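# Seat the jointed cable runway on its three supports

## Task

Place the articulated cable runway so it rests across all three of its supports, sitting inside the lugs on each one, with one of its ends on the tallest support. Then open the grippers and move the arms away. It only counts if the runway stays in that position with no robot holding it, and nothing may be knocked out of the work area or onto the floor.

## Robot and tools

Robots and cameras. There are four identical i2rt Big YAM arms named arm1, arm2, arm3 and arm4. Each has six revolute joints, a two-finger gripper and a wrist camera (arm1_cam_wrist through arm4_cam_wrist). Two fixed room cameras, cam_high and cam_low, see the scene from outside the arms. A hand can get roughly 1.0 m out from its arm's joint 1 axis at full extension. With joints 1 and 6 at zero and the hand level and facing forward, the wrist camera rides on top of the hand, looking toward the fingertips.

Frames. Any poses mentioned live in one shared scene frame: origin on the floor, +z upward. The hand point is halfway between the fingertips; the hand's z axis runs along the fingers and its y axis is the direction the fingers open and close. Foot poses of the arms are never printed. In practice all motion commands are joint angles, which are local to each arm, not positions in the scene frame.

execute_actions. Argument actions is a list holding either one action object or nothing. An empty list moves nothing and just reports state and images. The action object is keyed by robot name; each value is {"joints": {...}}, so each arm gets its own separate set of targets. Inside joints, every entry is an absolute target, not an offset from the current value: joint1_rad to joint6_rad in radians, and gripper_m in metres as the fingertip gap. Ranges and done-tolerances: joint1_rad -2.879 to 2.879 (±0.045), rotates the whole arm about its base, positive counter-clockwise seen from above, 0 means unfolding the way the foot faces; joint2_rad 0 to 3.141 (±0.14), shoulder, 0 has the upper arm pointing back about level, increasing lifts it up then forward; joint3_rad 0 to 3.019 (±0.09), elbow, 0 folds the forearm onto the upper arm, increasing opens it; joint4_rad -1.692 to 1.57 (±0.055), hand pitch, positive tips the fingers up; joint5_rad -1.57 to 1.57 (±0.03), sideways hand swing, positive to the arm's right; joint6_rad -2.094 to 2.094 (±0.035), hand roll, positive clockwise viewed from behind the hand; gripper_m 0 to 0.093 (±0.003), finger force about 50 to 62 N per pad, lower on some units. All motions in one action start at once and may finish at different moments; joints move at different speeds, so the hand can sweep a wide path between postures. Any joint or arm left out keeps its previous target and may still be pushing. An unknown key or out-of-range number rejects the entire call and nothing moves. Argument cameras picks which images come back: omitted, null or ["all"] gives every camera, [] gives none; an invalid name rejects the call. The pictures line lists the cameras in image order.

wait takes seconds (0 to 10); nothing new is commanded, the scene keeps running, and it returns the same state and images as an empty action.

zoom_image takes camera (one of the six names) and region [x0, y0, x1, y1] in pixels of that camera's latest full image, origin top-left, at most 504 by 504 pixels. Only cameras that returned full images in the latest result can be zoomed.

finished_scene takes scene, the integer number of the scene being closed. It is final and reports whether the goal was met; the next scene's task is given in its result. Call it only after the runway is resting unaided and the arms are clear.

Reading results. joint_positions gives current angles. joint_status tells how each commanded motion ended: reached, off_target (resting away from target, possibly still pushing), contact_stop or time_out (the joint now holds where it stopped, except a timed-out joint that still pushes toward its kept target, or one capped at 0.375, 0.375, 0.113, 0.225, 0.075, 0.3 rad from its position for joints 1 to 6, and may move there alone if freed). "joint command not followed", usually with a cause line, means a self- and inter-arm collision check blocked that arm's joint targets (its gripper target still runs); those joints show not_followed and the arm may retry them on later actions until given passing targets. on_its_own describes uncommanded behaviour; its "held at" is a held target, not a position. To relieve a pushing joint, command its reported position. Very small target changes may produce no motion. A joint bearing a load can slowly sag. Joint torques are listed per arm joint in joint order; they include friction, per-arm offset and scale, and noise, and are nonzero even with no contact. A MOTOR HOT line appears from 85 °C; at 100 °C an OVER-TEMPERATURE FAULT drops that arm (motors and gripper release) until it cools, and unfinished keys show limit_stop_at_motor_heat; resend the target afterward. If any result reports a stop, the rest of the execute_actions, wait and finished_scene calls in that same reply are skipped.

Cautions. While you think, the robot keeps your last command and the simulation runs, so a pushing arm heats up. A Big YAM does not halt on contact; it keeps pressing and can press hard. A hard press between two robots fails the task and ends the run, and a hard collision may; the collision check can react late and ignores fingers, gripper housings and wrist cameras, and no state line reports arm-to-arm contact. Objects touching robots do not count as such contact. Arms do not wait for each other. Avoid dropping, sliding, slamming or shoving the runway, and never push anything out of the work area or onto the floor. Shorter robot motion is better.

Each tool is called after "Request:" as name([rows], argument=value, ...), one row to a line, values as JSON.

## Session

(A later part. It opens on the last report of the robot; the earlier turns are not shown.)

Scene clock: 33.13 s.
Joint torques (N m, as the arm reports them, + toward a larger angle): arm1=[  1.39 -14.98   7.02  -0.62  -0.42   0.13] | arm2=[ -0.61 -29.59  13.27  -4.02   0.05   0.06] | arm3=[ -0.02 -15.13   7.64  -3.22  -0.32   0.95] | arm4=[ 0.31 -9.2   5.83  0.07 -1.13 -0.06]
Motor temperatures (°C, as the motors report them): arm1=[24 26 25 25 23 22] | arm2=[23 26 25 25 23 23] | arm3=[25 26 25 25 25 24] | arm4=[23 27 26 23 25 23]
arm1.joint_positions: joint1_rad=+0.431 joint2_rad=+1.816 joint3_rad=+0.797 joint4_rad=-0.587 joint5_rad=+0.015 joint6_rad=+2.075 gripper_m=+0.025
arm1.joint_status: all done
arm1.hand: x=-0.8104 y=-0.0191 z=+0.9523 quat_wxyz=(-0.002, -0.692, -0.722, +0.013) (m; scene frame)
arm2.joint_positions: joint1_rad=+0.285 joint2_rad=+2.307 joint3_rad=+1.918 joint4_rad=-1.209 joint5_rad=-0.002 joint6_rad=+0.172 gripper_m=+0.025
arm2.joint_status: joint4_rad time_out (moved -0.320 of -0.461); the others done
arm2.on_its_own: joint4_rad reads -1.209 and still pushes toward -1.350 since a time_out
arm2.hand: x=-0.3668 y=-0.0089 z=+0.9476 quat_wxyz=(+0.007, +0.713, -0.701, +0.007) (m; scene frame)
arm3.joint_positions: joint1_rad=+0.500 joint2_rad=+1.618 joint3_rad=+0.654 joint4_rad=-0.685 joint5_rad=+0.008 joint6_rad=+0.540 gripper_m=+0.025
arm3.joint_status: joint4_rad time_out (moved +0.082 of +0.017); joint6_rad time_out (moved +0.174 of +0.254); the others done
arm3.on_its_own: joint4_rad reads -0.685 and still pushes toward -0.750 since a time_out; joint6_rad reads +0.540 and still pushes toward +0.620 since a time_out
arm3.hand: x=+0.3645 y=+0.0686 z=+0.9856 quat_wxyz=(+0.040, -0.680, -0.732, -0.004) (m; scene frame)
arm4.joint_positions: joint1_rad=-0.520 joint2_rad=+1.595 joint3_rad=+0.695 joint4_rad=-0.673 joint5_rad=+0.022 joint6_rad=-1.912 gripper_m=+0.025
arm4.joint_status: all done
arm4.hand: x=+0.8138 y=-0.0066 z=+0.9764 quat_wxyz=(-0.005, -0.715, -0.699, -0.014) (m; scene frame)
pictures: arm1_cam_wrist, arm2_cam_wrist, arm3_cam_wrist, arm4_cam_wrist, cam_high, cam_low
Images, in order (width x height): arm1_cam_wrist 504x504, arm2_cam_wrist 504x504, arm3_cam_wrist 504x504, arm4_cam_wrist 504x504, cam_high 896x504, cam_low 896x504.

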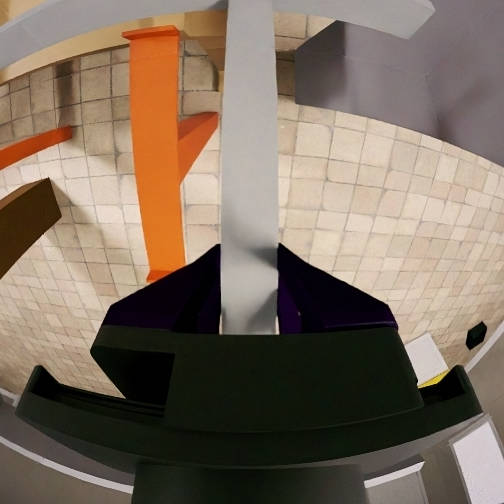

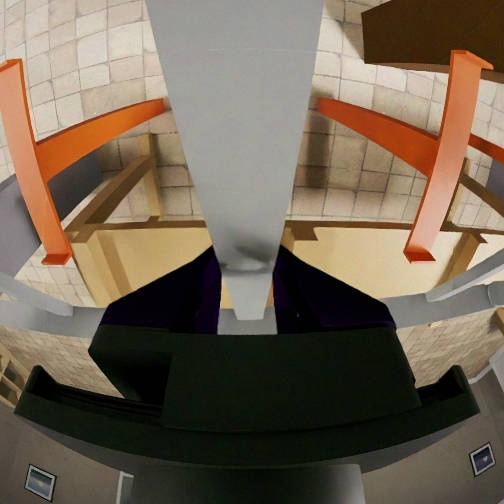

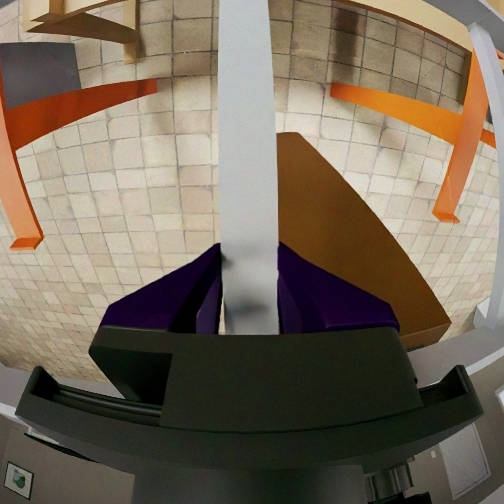

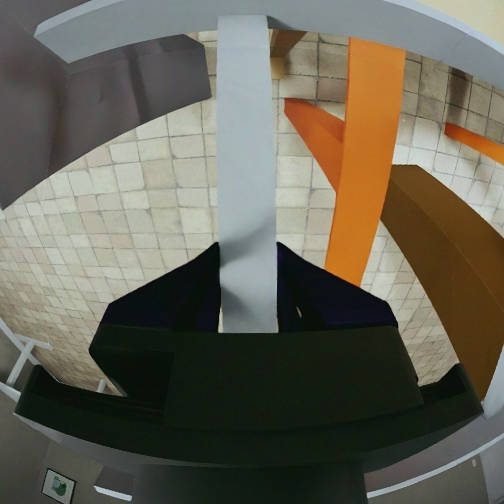

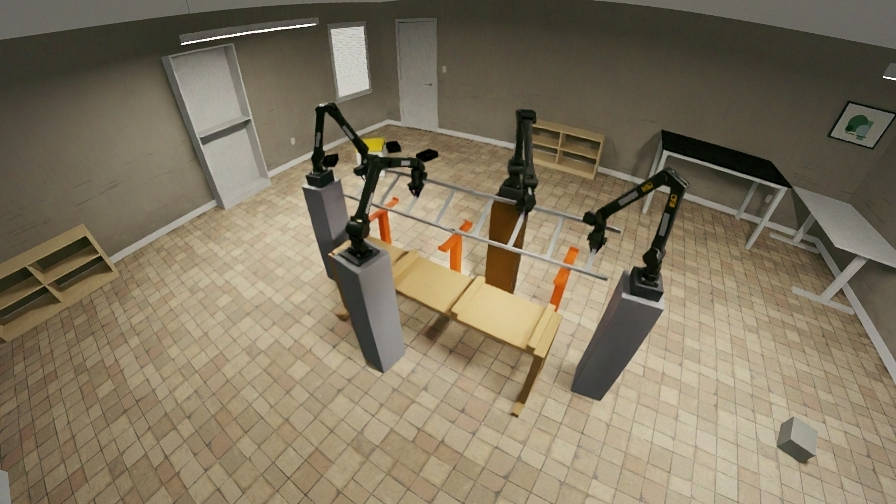

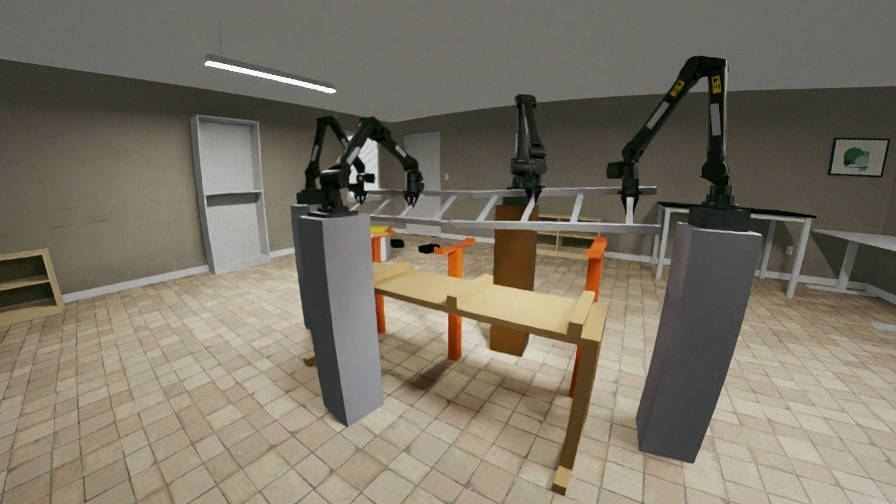

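Request:
execute_actions([
  {"arm1":{"joints":{"joint2_rad":1.976,"joint3_rad":0.819,"joint4_rad":-0.414}},"arm2":{"joints":{"joint2_rad":2.277,"joint3_rad":1.895,"joint4_rad":-1.189}},"arm3":{"joints":{"joint2_rad":1.832,"joint3_rad":0.639,"joint4_rad":-0.378,"joint6_rad":0.6}},"arm4":{"joints":{"joint2_rad":1.746,"joint3_rad":0.67,"joint4_rad":-0.495}}},
])

Scene clock: 35.93 s.
Joint torques (N m, as the arm reports them, + toward a larger angle): arm1=[  3.34 -17.04   4.03  -0.3   -0.99   0.4 ] | arm2=[ -0.08 -33.21   8.24  -3.     0.33   0.15] | arm3=[ -0.05 -12.04   3.34  -0.31  -0.06   0.64] | arm4=[ -0.6  -12.68   3.43  -0.09   0.38  -0.18]
Motor temperatures (°C, as the motors report them): arm1=[24 26 25 25 23 22] | arm2=[23 27 26 25 23 23] | arm3=[25 26 25 25 24 25] | arm4=[23 27 26 23 25 23]
arm1.joint_positions: joint1_rad=+0.408 joint2_rad=+2.025 joint3_rad=+0.811 joint4_rad=-0.403 joint5_rad=+0.031 joint6_rad=+2.047 gripper_m=+0.025
arm1.joint_status: all done
arm1.hand: x=-0.8046 y=-0.0286 z=+0.8792 quat_wxyz=(-0.008, -0.690, -0.723, +0.021) (m; scene frame)
arm2.joint_positions: joint1_rad=+0.277 joint2_rad=+2.420 joint3_rad=+1.884 joint4_rad=-1.077 joint5_rad=-0.009 joint6_rad=+0.161 gripper_m=+0.025
arm2.joint_status: joint2_rad time_out (moved +0.113 of -0.030); joint4_rad time_out (moved +0.131 of +0.020); the others done
arm2.on_its_own: joint2_rad reads +2.420 and still pushes toward +2.277 since a time_out; joint4_rad reads -1.077 and still pushes toward -1.189 since a time_out
arm2.hand: x=-0.3624 y=-0.0117 z=+0.8617 quat_wxyz=(+0.014, +0.714, -0.700, +0.012) (m; scene frame)
arm3.joint_positions: joint1_rad=+0.500 joint2_rad=+1.889 joint3_rad=+0.637 joint4_rad=-0.373 joint5_rad=+0.001 joint6_rad=+0.549 gripper_m=+0.025
arm3.joint_status: joint6_rad time_out (moved +0.008 of +0.060); the others done
arm3.on_its_own: joint6_rad reads +0.549 and still pushes toward +0.600 since a time_out
arm3.hand: x=+0.3685 y=+0.0655 z=+0.8996 quat_wxyz=(+0.028, -0.683, -0.729, -0.005) (m; scene frame)
arm4.joint_positions: joint1_rad=-0.507 joint2_rad=+1.795 joint3_rad=+0.676 joint4_rad=-0.487 joint5_rad=-0.010 joint6_rad=-1.901 gripper_m=+0.025
arm4.joint_status: all done
arm4.hand: x=+0.8160 y=-0.0178 z=+0.9096 quat_wxyz=(-0.026, -0.715, -0.699, -0.006) (m; scene frame)
pictures: arm1_cam_wrist, arm2_cam_wrist, arm3_cam_wrist, arm4_cam_wrist, cam_high, cam_low
Images, in order (width x height): arm1_cam_wrist 504x504, arm2_cam_wrist 504x504, arm3_cam_wrist 504x504, arm4_cam_wrist 504x504, cam_high 896x504, cam_low 896x504.

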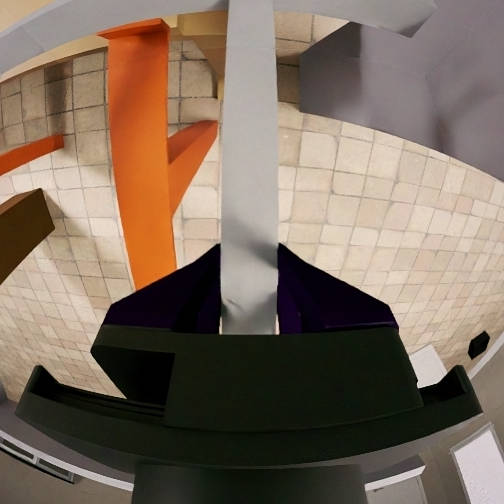

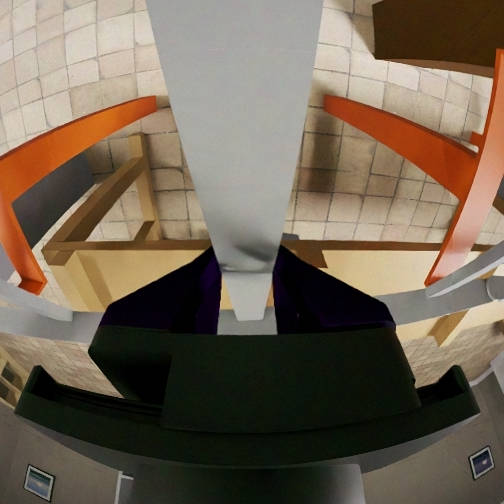

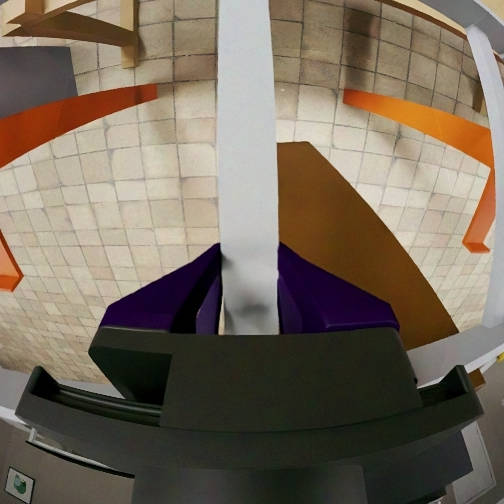

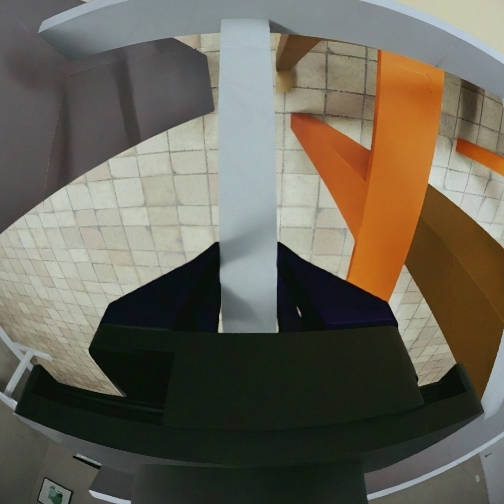

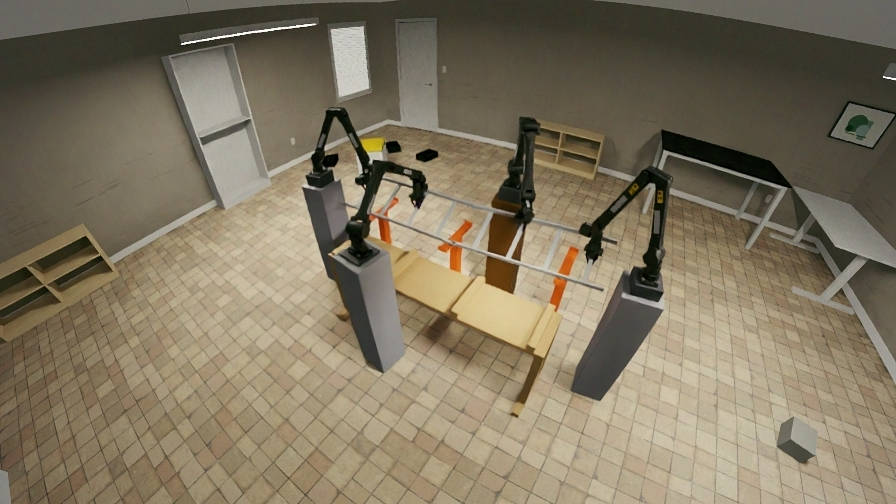

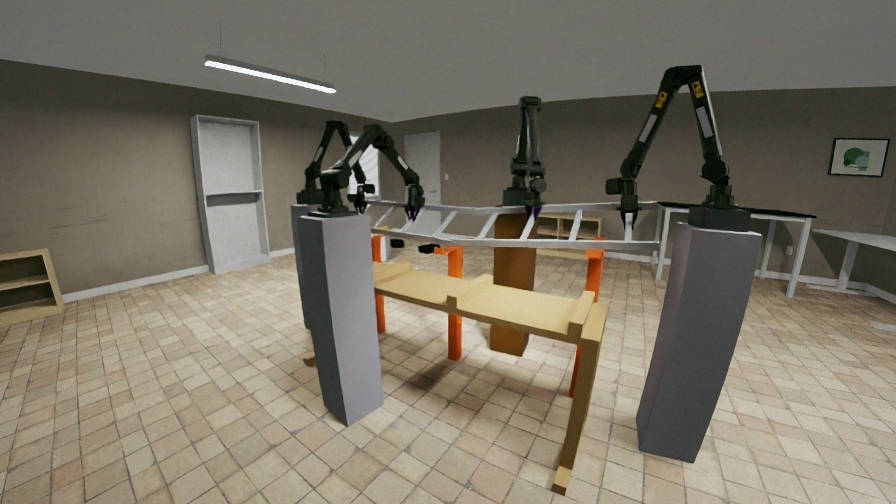

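Request:
execute_actions([
  {"arm1":{"joints":{"joint1_rad":0.5}},"arm2":{"joints":{"joint2_rad":2.24,"joint4_rad":-1.15}},"arm3":{"joints":{"joint2_rad":1.97,"joint3_rad":0.654,"joint4_rad":-0.255,"joint6_rad":0.58}},"arm4":{"joints":{"joint1_rad":-0.53}}},
])

Scene clock: 38.37 s.
Joint torques (N m, as the arm reports them, + toward a larger angle): arm1=[  6.68 -17.19   3.68  -0.09  -2.13   0.22] | arm2=[  0.42 -36.47   9.28  -2.77   0.52   0.24] | arm3=[-0.17 -7.2   4.23  1.27  0.12  0.29] | arm4=[ -2.55 -14.71   3.13  -0.67   1.71  -0.3 ]
Motor temperatures (°C, as the motors report them): arm1=[24 26 25 25 24 22] | arm2=[23 28 26 25 23 23] | arm3=[25 26 24 25 24 24] | arm4=[23 27 25 23 25 23]
arm1.joint_positions: joint1_rad=+0.414 joint2_rad=+2.025 joint3_rad=+0.815 joint4_rad=-0.407 joint5_rad=+0.065 joint6_rad=+2.065 gripper_m=+0.025
arm1.joint_status: joint1_rad time_out (moved +0.006 of +0.092)
arm1.on_its_own: joint1_rad reads +0.414 and still pushes toward +0.500 since a time_out
arm1.hand: x=-0.8013 y=-0.0309 z=+0.8801 quat_wxyz=(-0.025, -0.694, -0.719, +0.026) (m; scene frame)
arm2.joint_positions: joint1_rad=+0.272 joint2_rad=+2.427 joint3_rad=+1.869 joint4_rad=-1.044 joint5_rad=-0.013 joint6_rad=+0.150 gripper_m=+0.025
arm2.joint_status: joint2_rad time_out (moved +0.007 of -0.180); joint4_rad time_out (moved +0.033 of -0.073)
arm2.on_its_own: joint2_rad reads +2.427 and still pushes toward +2.240 since a time_out; joint4_rad reads -1.044 and still pushes toward -1.150 since a time_out
arm2.hand: x=-0.3597 y=-0.0113 z=+0.8522 quat_wxyz=(+0.013, +0.716, -0.698, +0.005) (m; scene frame)
arm3.joint_positions: joint1_rad=+0.502 joint2_rad=+1.955 joint3_rad=+0.635 joint4_rad=-0.281 joint5_rad=-0.004 joint6_rad=+0.560 gripper_m=+0.025
arm3.joint_status: all done
arm3.hand: x=+0.3711 y=+0.0637 z=+0.8792 quat_wxyz=(+0.016, -0.687, -0.726, -0.004) (m; scene frame)
arm4.joint_positions: joint1_rad=-0.504 joint2_rad=+1.827 joint3_rad=+0.676 joint4_rad=-0.472 joint5_rad=-0.038 joint6_rad=-1.891 gripper_m=+0.025
arm4.joint_status: all done
arm4.hand: x=+0.8181 y=-0.0250 z=+0.8999 quat_wxyz=(-0.040, -0.717, -0.696, +0.003) (m; scene frame)
pictures: arm1_cam_wrist, arm2_cam_wrist, arm3_cam_wrist, arm4_cam_wrist, cam_high, cam_low
Images, in order (width x height): arm1_cam_wrist 504x504, arm2_cam_wrist 504x504, arm3_cam_wrist 504x504, arm4_cam_wrist 504x504, cam_high 896x504, cam_low 896x504.

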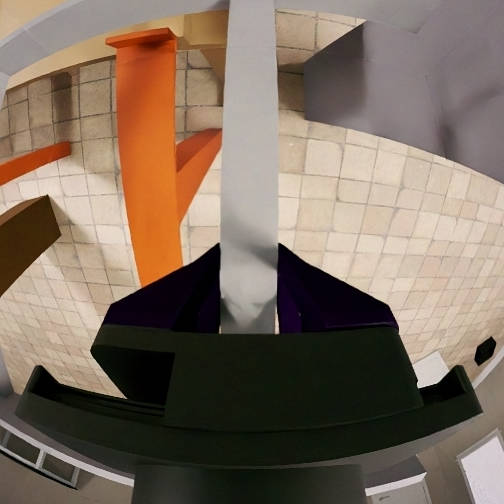

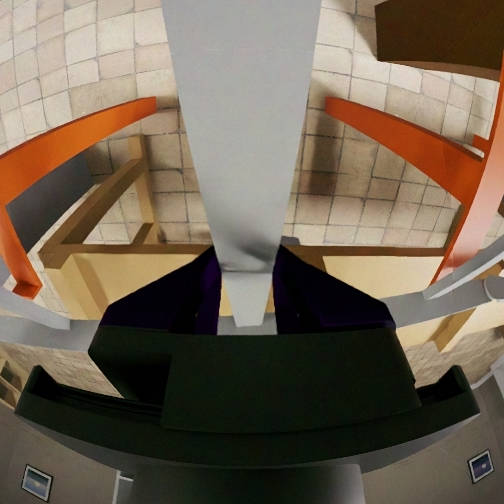

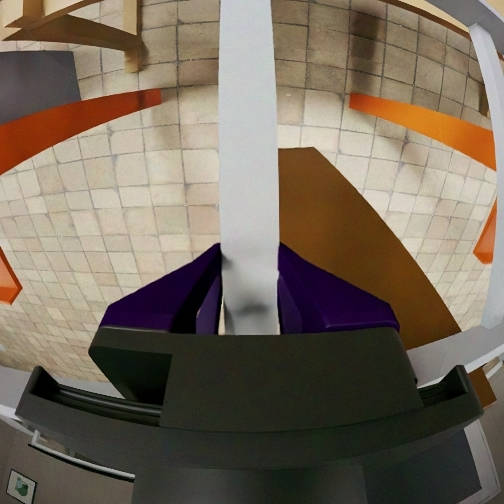

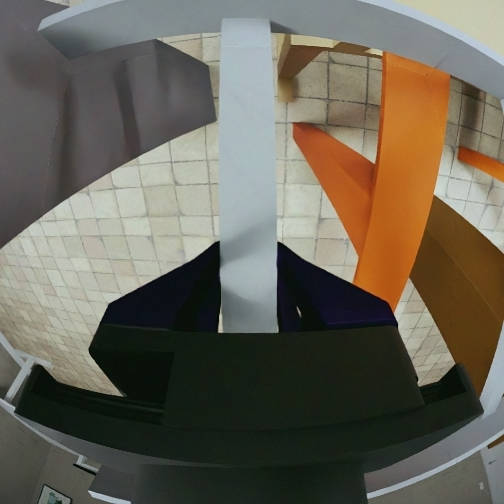

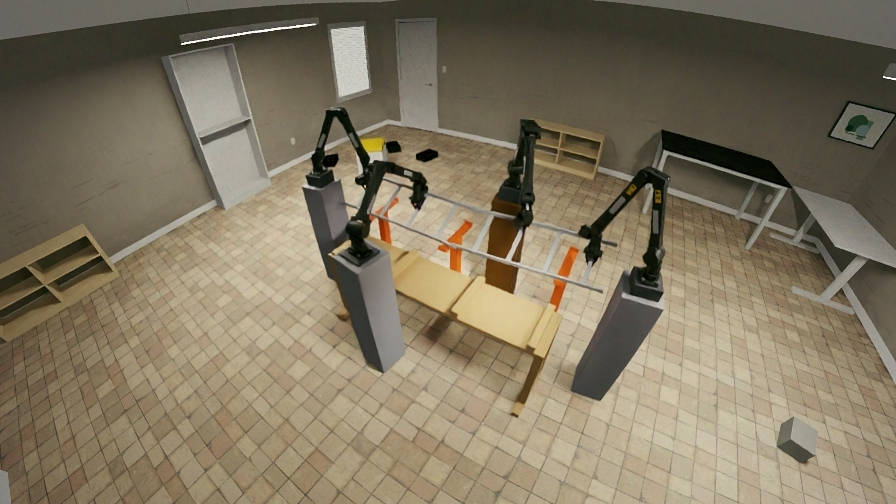

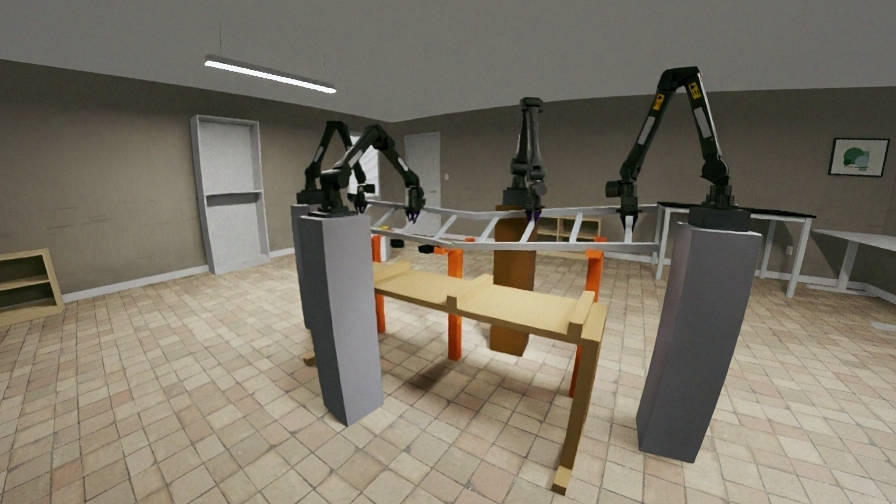

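Request:
execute_actions([
  {"arm1":{"joints":{"joint1_rad":0.55,"joint2_rad":2.0,"joint3_rad":0.88,"joint4_rad":-0.44}},"arm2":{"joints":{"joint1_rad":0.27,"joint2_rad":2.36,"joint3_rad":2.09,"joint4_rad":-1.2,"joint6_rad":0.17}},"arm3":{"joints":{"joint1_rad":0.592,"joint2_rad":1.98,"joint3_rad":0.572,"joint4_rad":-0.163,"joint6_rad":0.65}},"arm4":{"joints":{"joint1_rad":-0.62,"joint2_rad":1.79,"joint3_rad":0.709,"joint4_rad":-0.48,"joint6_rad":-2.02}}},
])

Scene clock: 41.03 s.
Joint torques (N m, as the arm reports them, + toward a larger angle): arm1=[  7.05 -17.66   4.53   0.12  -1.62  -0.09] | arm2=[  0.73 -34.94  13.56  -3.2    0.58   0.31] | arm3=[-0.04 -7.35  2.79  0.92  0.17  0.23] | arm4=[ -2.16 -14.89   3.59  -0.39   1.08  -0.35]
Motor temperatures (°C, as the motors report them): arm1=[24 26 25 25 24 22] | arm2=[23 29 26 25 23 23] | arm3=[25 25 24 25 24 24] | arm4=[23 27 25 23 25 23]
arm1.joint_positions: joint1_rad=+0.459 joint2_rad=+2.048 joint3_rad=+0.870 joint4_rad=-0.438 joint5_rad=+0.050 joint6_rad=+2.096 gripper_m=+0.025
arm1.joint_status: joint1_rad time_out (moved +0.046 of +0.136); the others done
arm1.on_its_own: joint1_rad reads +0.459 and still pushes toward +0.550 since a time_out
arm1.hand: x=-0.7955 y=-0.0038 z=+0.8795 quat_wxyz=(-0.019, -0.689, -0.724, +0.022) (m; scene frame)
arm2.joint_positions: joint1_rad=+0.258 joint2_rad=+2.512 joint3_rad=+2.012 joint4_rad=-1.080 joint5_rad=-0.015 joint6_rad=+0.132 gripper_m=+0.025
arm2.joint_status: joint2_rad time_out (moved +0.085 of -0.067); joint4_rad time_out (moved -0.036 of -0.156); joint6_rad time_out (moved -0.019 of +0.020); the others done
arm2.on_its_own: joint2_rad reads +2.512 and still pushes toward +2.360 since a time_out; joint4_rad reads -1.080 and still pushes toward -1.200 since a time_out; joint6_rad reads +0.132 and still pushes toward +0.170 since a time_out
arm2.hand: x=-0.3561 y=+0.0218 z=+0.8425 quat_wxyz=(+0.007, +0.718, -0.696, -0.004) (m; scene frame)
arm3.joint_positions: joint1_rad=+0.581 joint2_rad=+1.976 joint3_rad=+0.561 joint4_rad=-0.182 joint5_rad=-0.005 joint6_rad=+0.634 gripper_m=+0.025
arm3.joint_status: all done
arm3.hand: x=+0.3729 y=+0.1007 z=+0.8675 quat_wxyz=(+0.014, -0.685, -0.728, -0.004) (m; scene frame)
arm4.joint_positions: joint1_rad=-0.597 joint2_rad=+1.864 joint3_rad=+0.708 joint4_rad=-0.466 joint5_rad=-0.025 joint6_rad=-1.982 gripper_m=+0.025
arm4.joint_status: joint6_rad time_out (moved -0.091 of -0.129); the others done
arm4.on_its_own: joint6_rad reads -1.982 and still pushes toward -2.020 since a time_out
arm4.hand: x=+0.8200 y=+0.0103 z=+0.8924 quat_wxyz=(-0.036, -0.718, -0.695, -0.001) (m; scene frame)
pictures: arm1_cam_wrist, arm2_cam_wrist, arm3_cam_wrist, arm4_cam_wrist, cam_high, cam_low
Images, in order (width x height): arm1_cam_wrist 504x504, arm2_cam_wrist 504x504, arm3_cam_wrist 504x504, arm4_cam_wrist 504x504, cam_high 896x504, cam_low 896x504.

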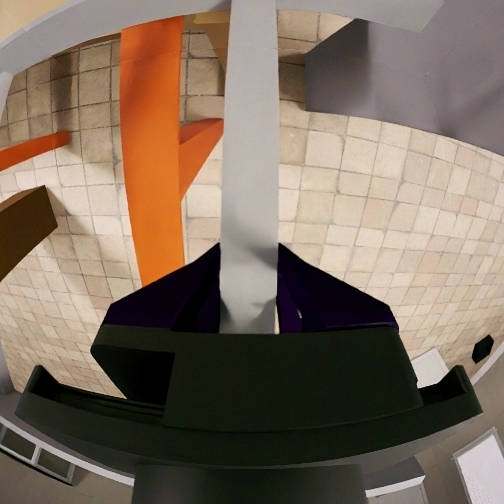

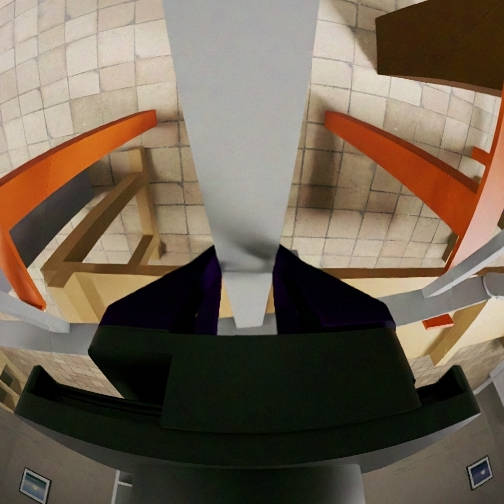

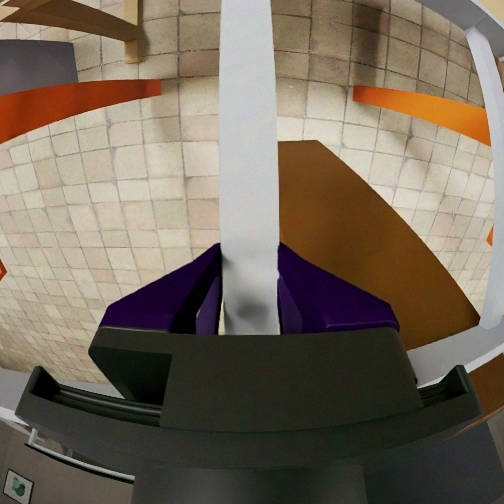

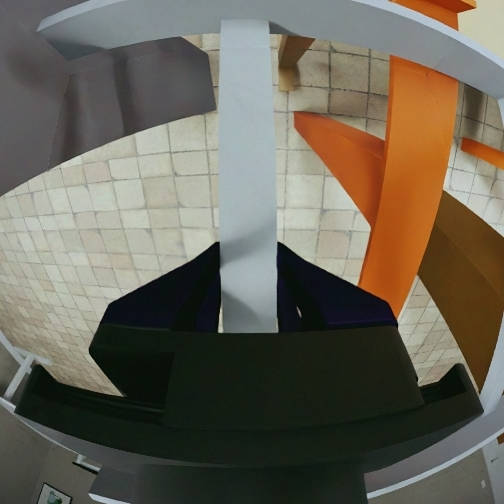

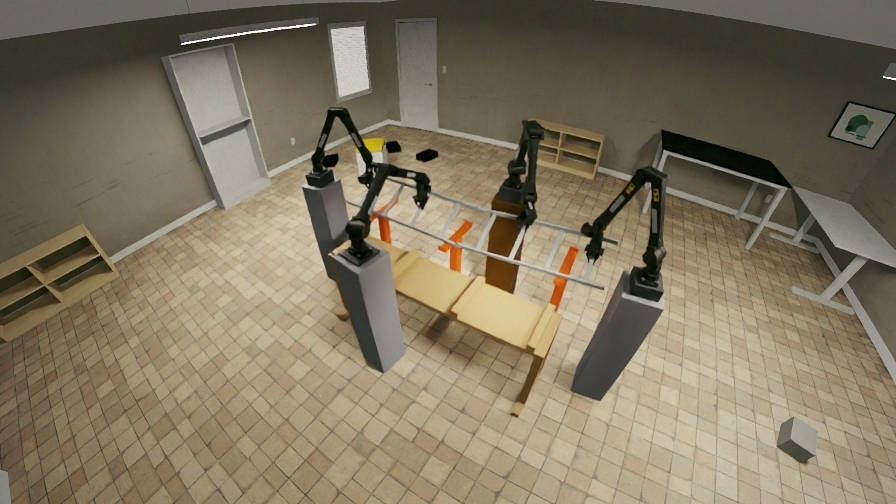

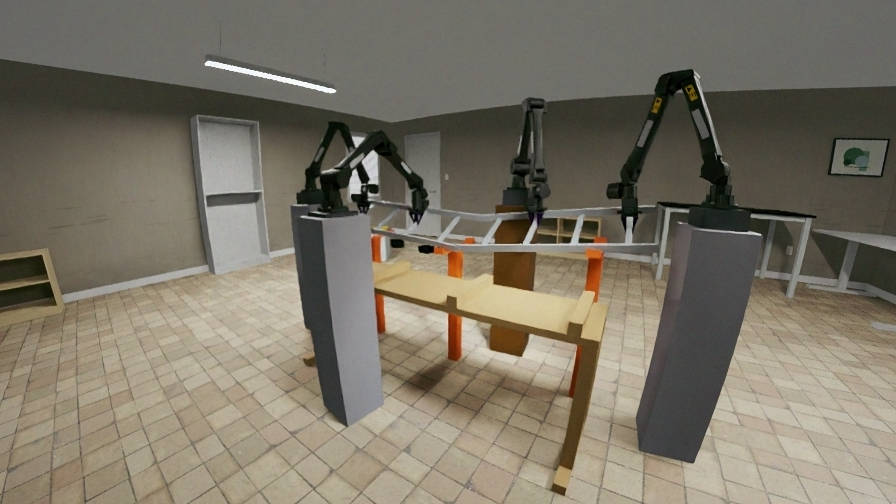

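Request:
execute_actions([
  {"arm1":{"joints":{"joint1_rad":0.53,"joint2_rad":2.14,"joint3_rad":0.895,"joint4_rad":-0.32}},"arm2":{"joints":{"joint2_rad":2.45,"joint3_rad":2.07,"joint4_rad":-1.1,"joint6_rad":0.16}},"arm3":{"joints":{"joint2_rad":2.17,"joint3_rad":0.615,"joint4_rad":-0.02}},"arm4":{"joints":{"joint2_rad":1.91,"joint3_rad":0.717,"joint4_rad":-0.37,"joint6_rad":-2.0}}},
])

Scene clock: 43.30 s.
Joint torques (N m, as the arm reports them, + toward a larger angle): arm1=[  5.01 -18.15   2.4    0.32  -1.58  -0.14] | arm2=[  0.61 -32.76  11.72  -0.69   0.28   0.22] | arm3=[-0.2  -8.56  1.34  0.14 -0.25  0.07] | arm4=[ -1.83 -13.9    3.01   0.08   0.71   0.08]
Motor temperatures (°C, as the motors report them): arm1=[24 26 25 25 24 22] | arm2=[23 29 27 25 23 23] | arm3=[25 25 24 25 24 24] | arm4=[23 27 25 23 25 23]
arm1.joint_positions: joint1_rad=+0.463 joint2_rad=+2.188 joint3_rad=+0.897 joint4_rad=-0.322 joint5_rad=+0.049 joint6_rad=+2.100 gripper_m=+0.025
arm1.joint_status: joint1_rad time_out (moved +0.004 of +0.071); the others done
arm1.on_its_own: joint1_rad reads +0.463 and still pushes toward +0.530 since a time_out
arm1.hand: x=-0.7958 y=-0.0018 z=+0.8294 quat_wxyz=(-0.018, -0.689, -0.724, +0.021) (m; scene frame)
arm2.joint_positions: joint1_rad=+0.261 joint2_rad=+2.574 joint3_rad=+2.012 joint4_rad=-1.054 joint5_rad=-0.008 joint6_rad=+0.132 gripper_m=+0.025
arm2.joint_status: all done
arm2.hand: x=-0.3555 y=+0.0110 z=+0.8004 quat_wxyz=(+0.015, +0.719, -0.695, +0.013) (m; scene frame)
arm3.joint_positions: joint1_rad=+0.581 joint2_rad=+2.171 joint3_rad=+0.605 joint4_rad=-0.022 joint5_rad=+0.007 joint6_rad=+0.649 gripper_m=+0.025
arm3.joint_status: all done
arm3.hand: x=+0.3735 y=+0.0966 z=+0.8158 quat_wxyz=(+0.010, -0.691, -0.723, +0.003) (m; scene frame)
arm4.joint_positions: joint1_rad=-0.602 joint2_rad=+1.964 joint3_rad=+0.715 joint4_rad=-0.369 joint5_rad=-0.017 joint6_rad=-2.000 gripper_m=+0.025
arm4.joint_status: all done
arm4.hand: x=+0.8213 y=+0.0132 z=+0.8604 quat_wxyz=(-0.034, -0.713, -0.700, -0.003) (m; scene frame)
pictures: arm1_cam_wrist, arm2_cam_wrist, arm3_cam_wrist, arm4_cam_wrist, cam_high, cam_low
Images, in order (width x height): arm1_cam_wrist 504x504, arm2_cam_wrist 504x504, arm3_cam_wrist 504x504, arm4_cam_wrist 504x504, cam_high 896x504, cam_low 896x504.

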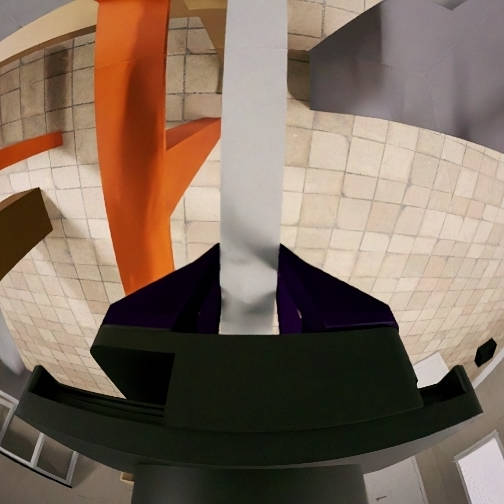

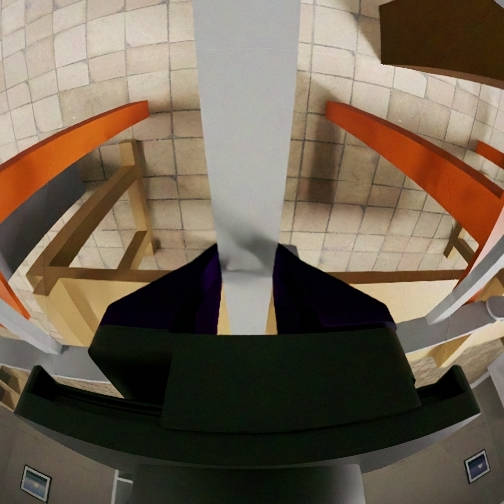

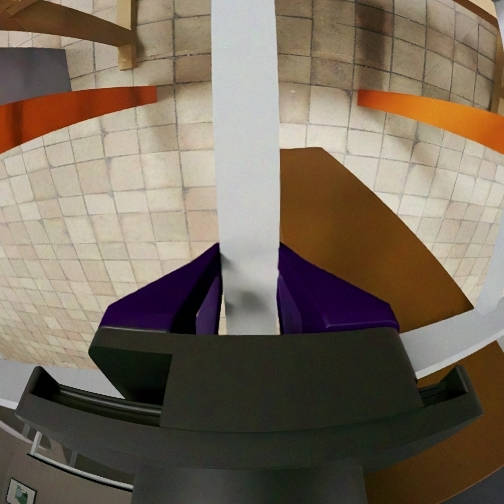

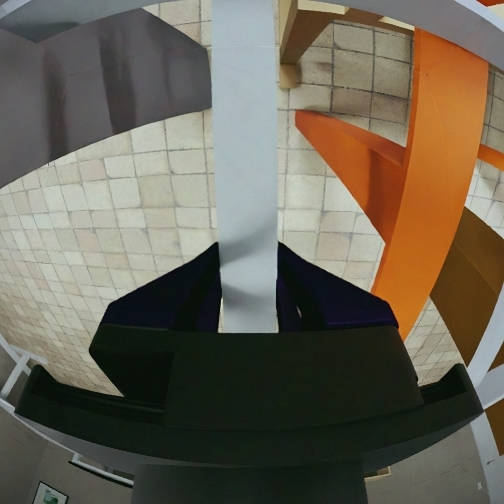

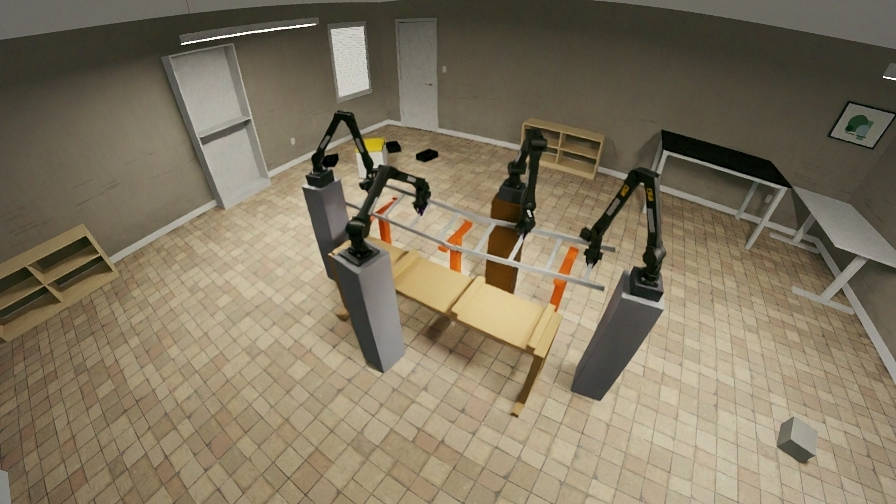

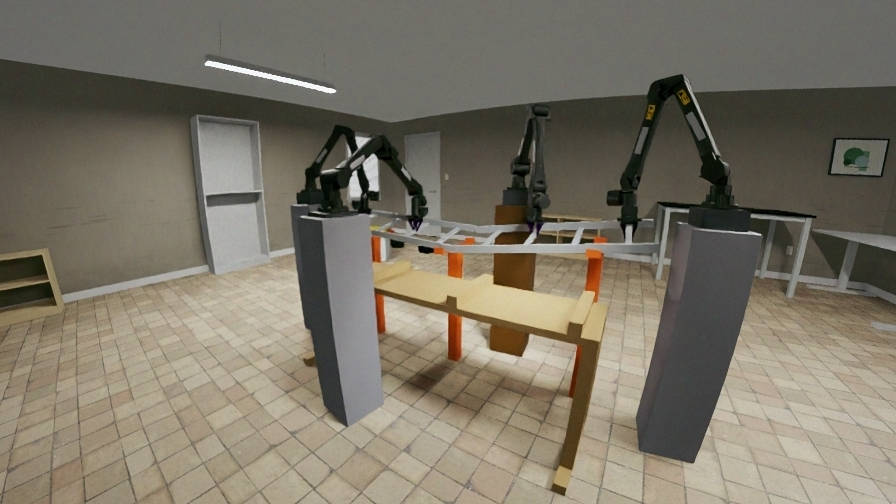

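Near rail landed, levelling out.

Request:
zoom_image(camera="cam_low", region=[340,180,690,300])

Request:
zoom_image(camera="cam_high", region=[330,160,650,320])

Region (340, 180, 690, 300) of cam_low's 896x504 image, scaled by 1.440, with more detail than that image has; it fills the top 173 rows of this view, and the rest is white.

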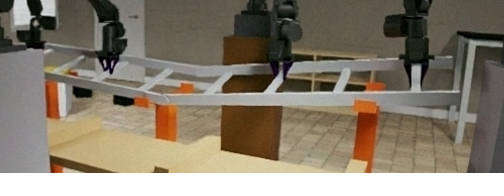

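Region (330, 160, 650, 320) of cam_high's 896x504 image, scaled by 1.575, with more detail than that image has.

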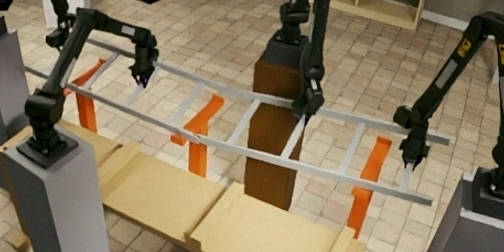

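Request:
execute_actions([
  {"arm1":{"joints":{"joint1_rad":0.5,"joint2_rad":2.31,"joint3_rad":0.925,"joint4_rad":-0.18}},"arm2":{"joints":{"joint2_rad":2.55,"joint3_rad":2.07,"joint4_rad":-1.06}},"arm3":{"joints":{"joint2_rad":2.29,"joint3_rad":0.65,"joint4_rad":0.07}},"arm4":{"joints":{"joint2_rad":2.02,"joint3_rad":0.73,"joint4_rad":-0.28}}},
])

Scene clock: 44.37 s.
Joint torques (N m, as the arm reports them, + toward a larger angle): arm1=[  2.52 -18.3    0.46   0.02  -1.39  -0.14] | arm2=[ -0.02 -29.75  11.25  -0.87  -0.25   0.19] | arm3=[-0.25 -8.52  0.55  0.41 -0.48  0.06] | arm4=[ -1.13 -11.26   2.63   0.91   0.05   0.3 ]
Motor temperatures (°C, as the motors report them): arm1=[24 26 25 25 24 22] | arm2=[23 29 27 25 23 23] | arm3=[25 25 24 25 24 24] | arm4=[23 27 25 23 25 23]
arm1.joint_positions: joint1_rad=+0.462 joint2_rad=+2.353 joint3_rad=+0.936 joint4_rad=-0.175 joint5_rad=+0.044 joint6_rad=+2.100 gripper_m=+0.025
arm1.joint_status: all done
arm1.hand: x=-0.7970 y=-0.0015 z=+0.7700 quat_wxyz=(-0.018, -0.690, -0.724, +0.010) (m; scene frame)
arm2.joint_positions: joint1_rad=+0.267 joint2_rad=+2.634 joint3_rad=+2.014 joint4_rad=-1.010 joint5_rad=+0.005 joint6_rad=+0.137 gripper_m=+0.025
arm2.joint_status: all done
arm2.hand: x=-0.3561 y=+0.0039 z=+0.7610 quat_wxyz=(+0.013, +0.719, -0.694, +0.022) (m; scene frame)
arm3.joint_positions: joint1_rad=+0.581 joint2_rad=+2.286 joint3_rad=+0.641 joint4_rad=+0.062 joint5_rad=+0.014 joint6_rad=+0.650 gripper_m=+0.025
arm3.joint_status: all done
arm3.hand: x=+0.3729 y=+0.0955 z=+0.7841 quat_wxyz=(+0.008, -0.691, -0.723, +0.006) (m; scene frame)
arm4.joint_positions: joint1_rad=-0.612 joint2_rad=+2.030 joint3_rad=+0.726 joint4_rad=-0.300 joint5_rad=-0.003 joint6_rad=-2.021 gripper_m=+0.025
arm4.joint_status: all done
arm4.hand: x=+0.8202 y=+0.0200 z=+0.8397 quat_wxyz=(-0.025, -0.709, -0.704, -0.007) (m; scene frame)
pictures: arm1_cam_wrist, arm2_cam_wrist, arm3_cam_wrist, arm4_cam_wrist, cam_high, cam_low
Images, in order (width x height): arm1_cam_wrist 504x504, arm2_cam_wrist 504x504, arm3_cam_wrist 504x504, arm4_cam_wrist 504x504, cam_high 896x504, cam_low 896x504.

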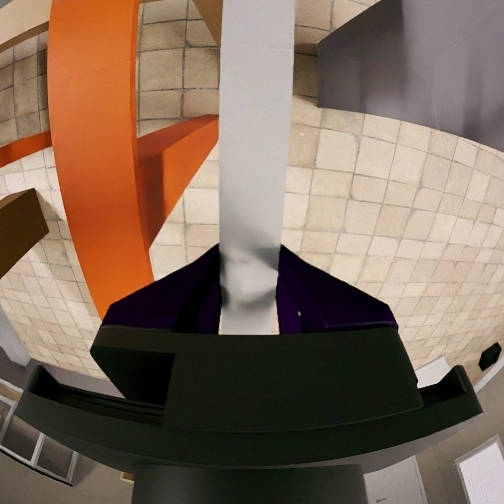

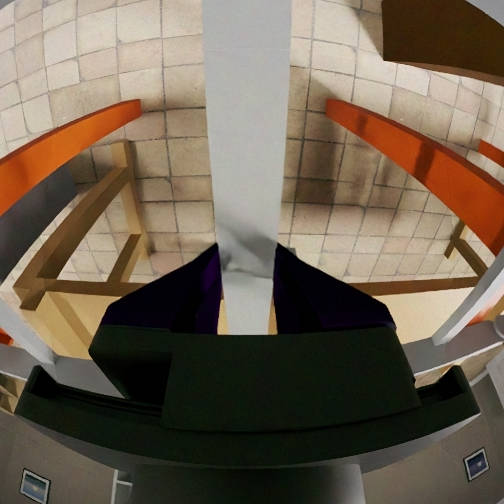

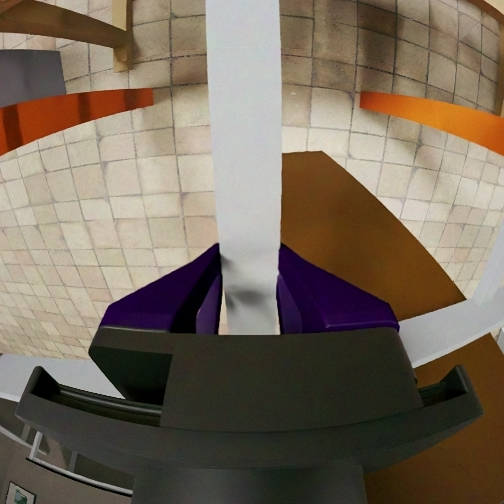

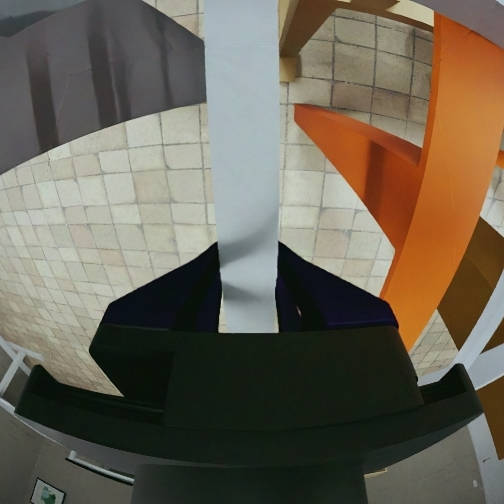

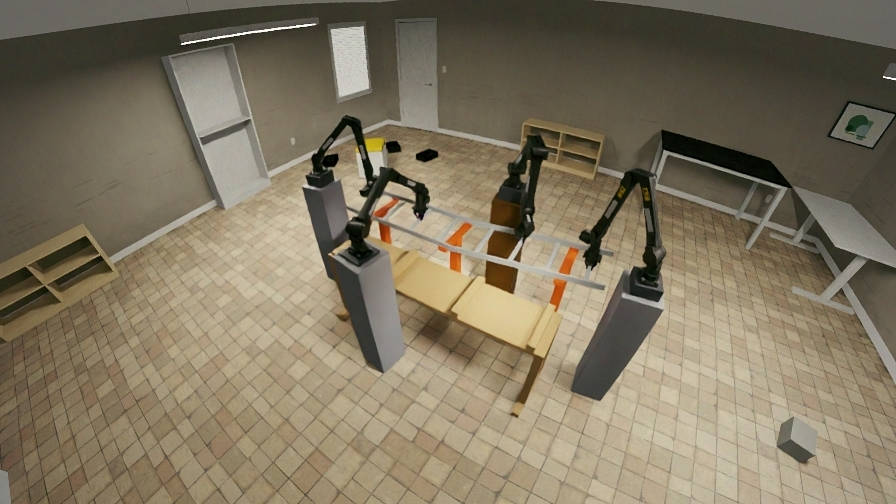

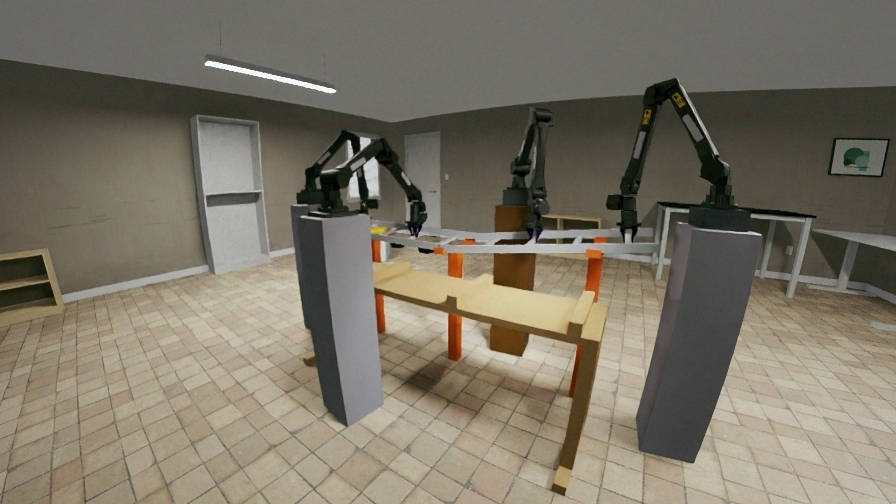

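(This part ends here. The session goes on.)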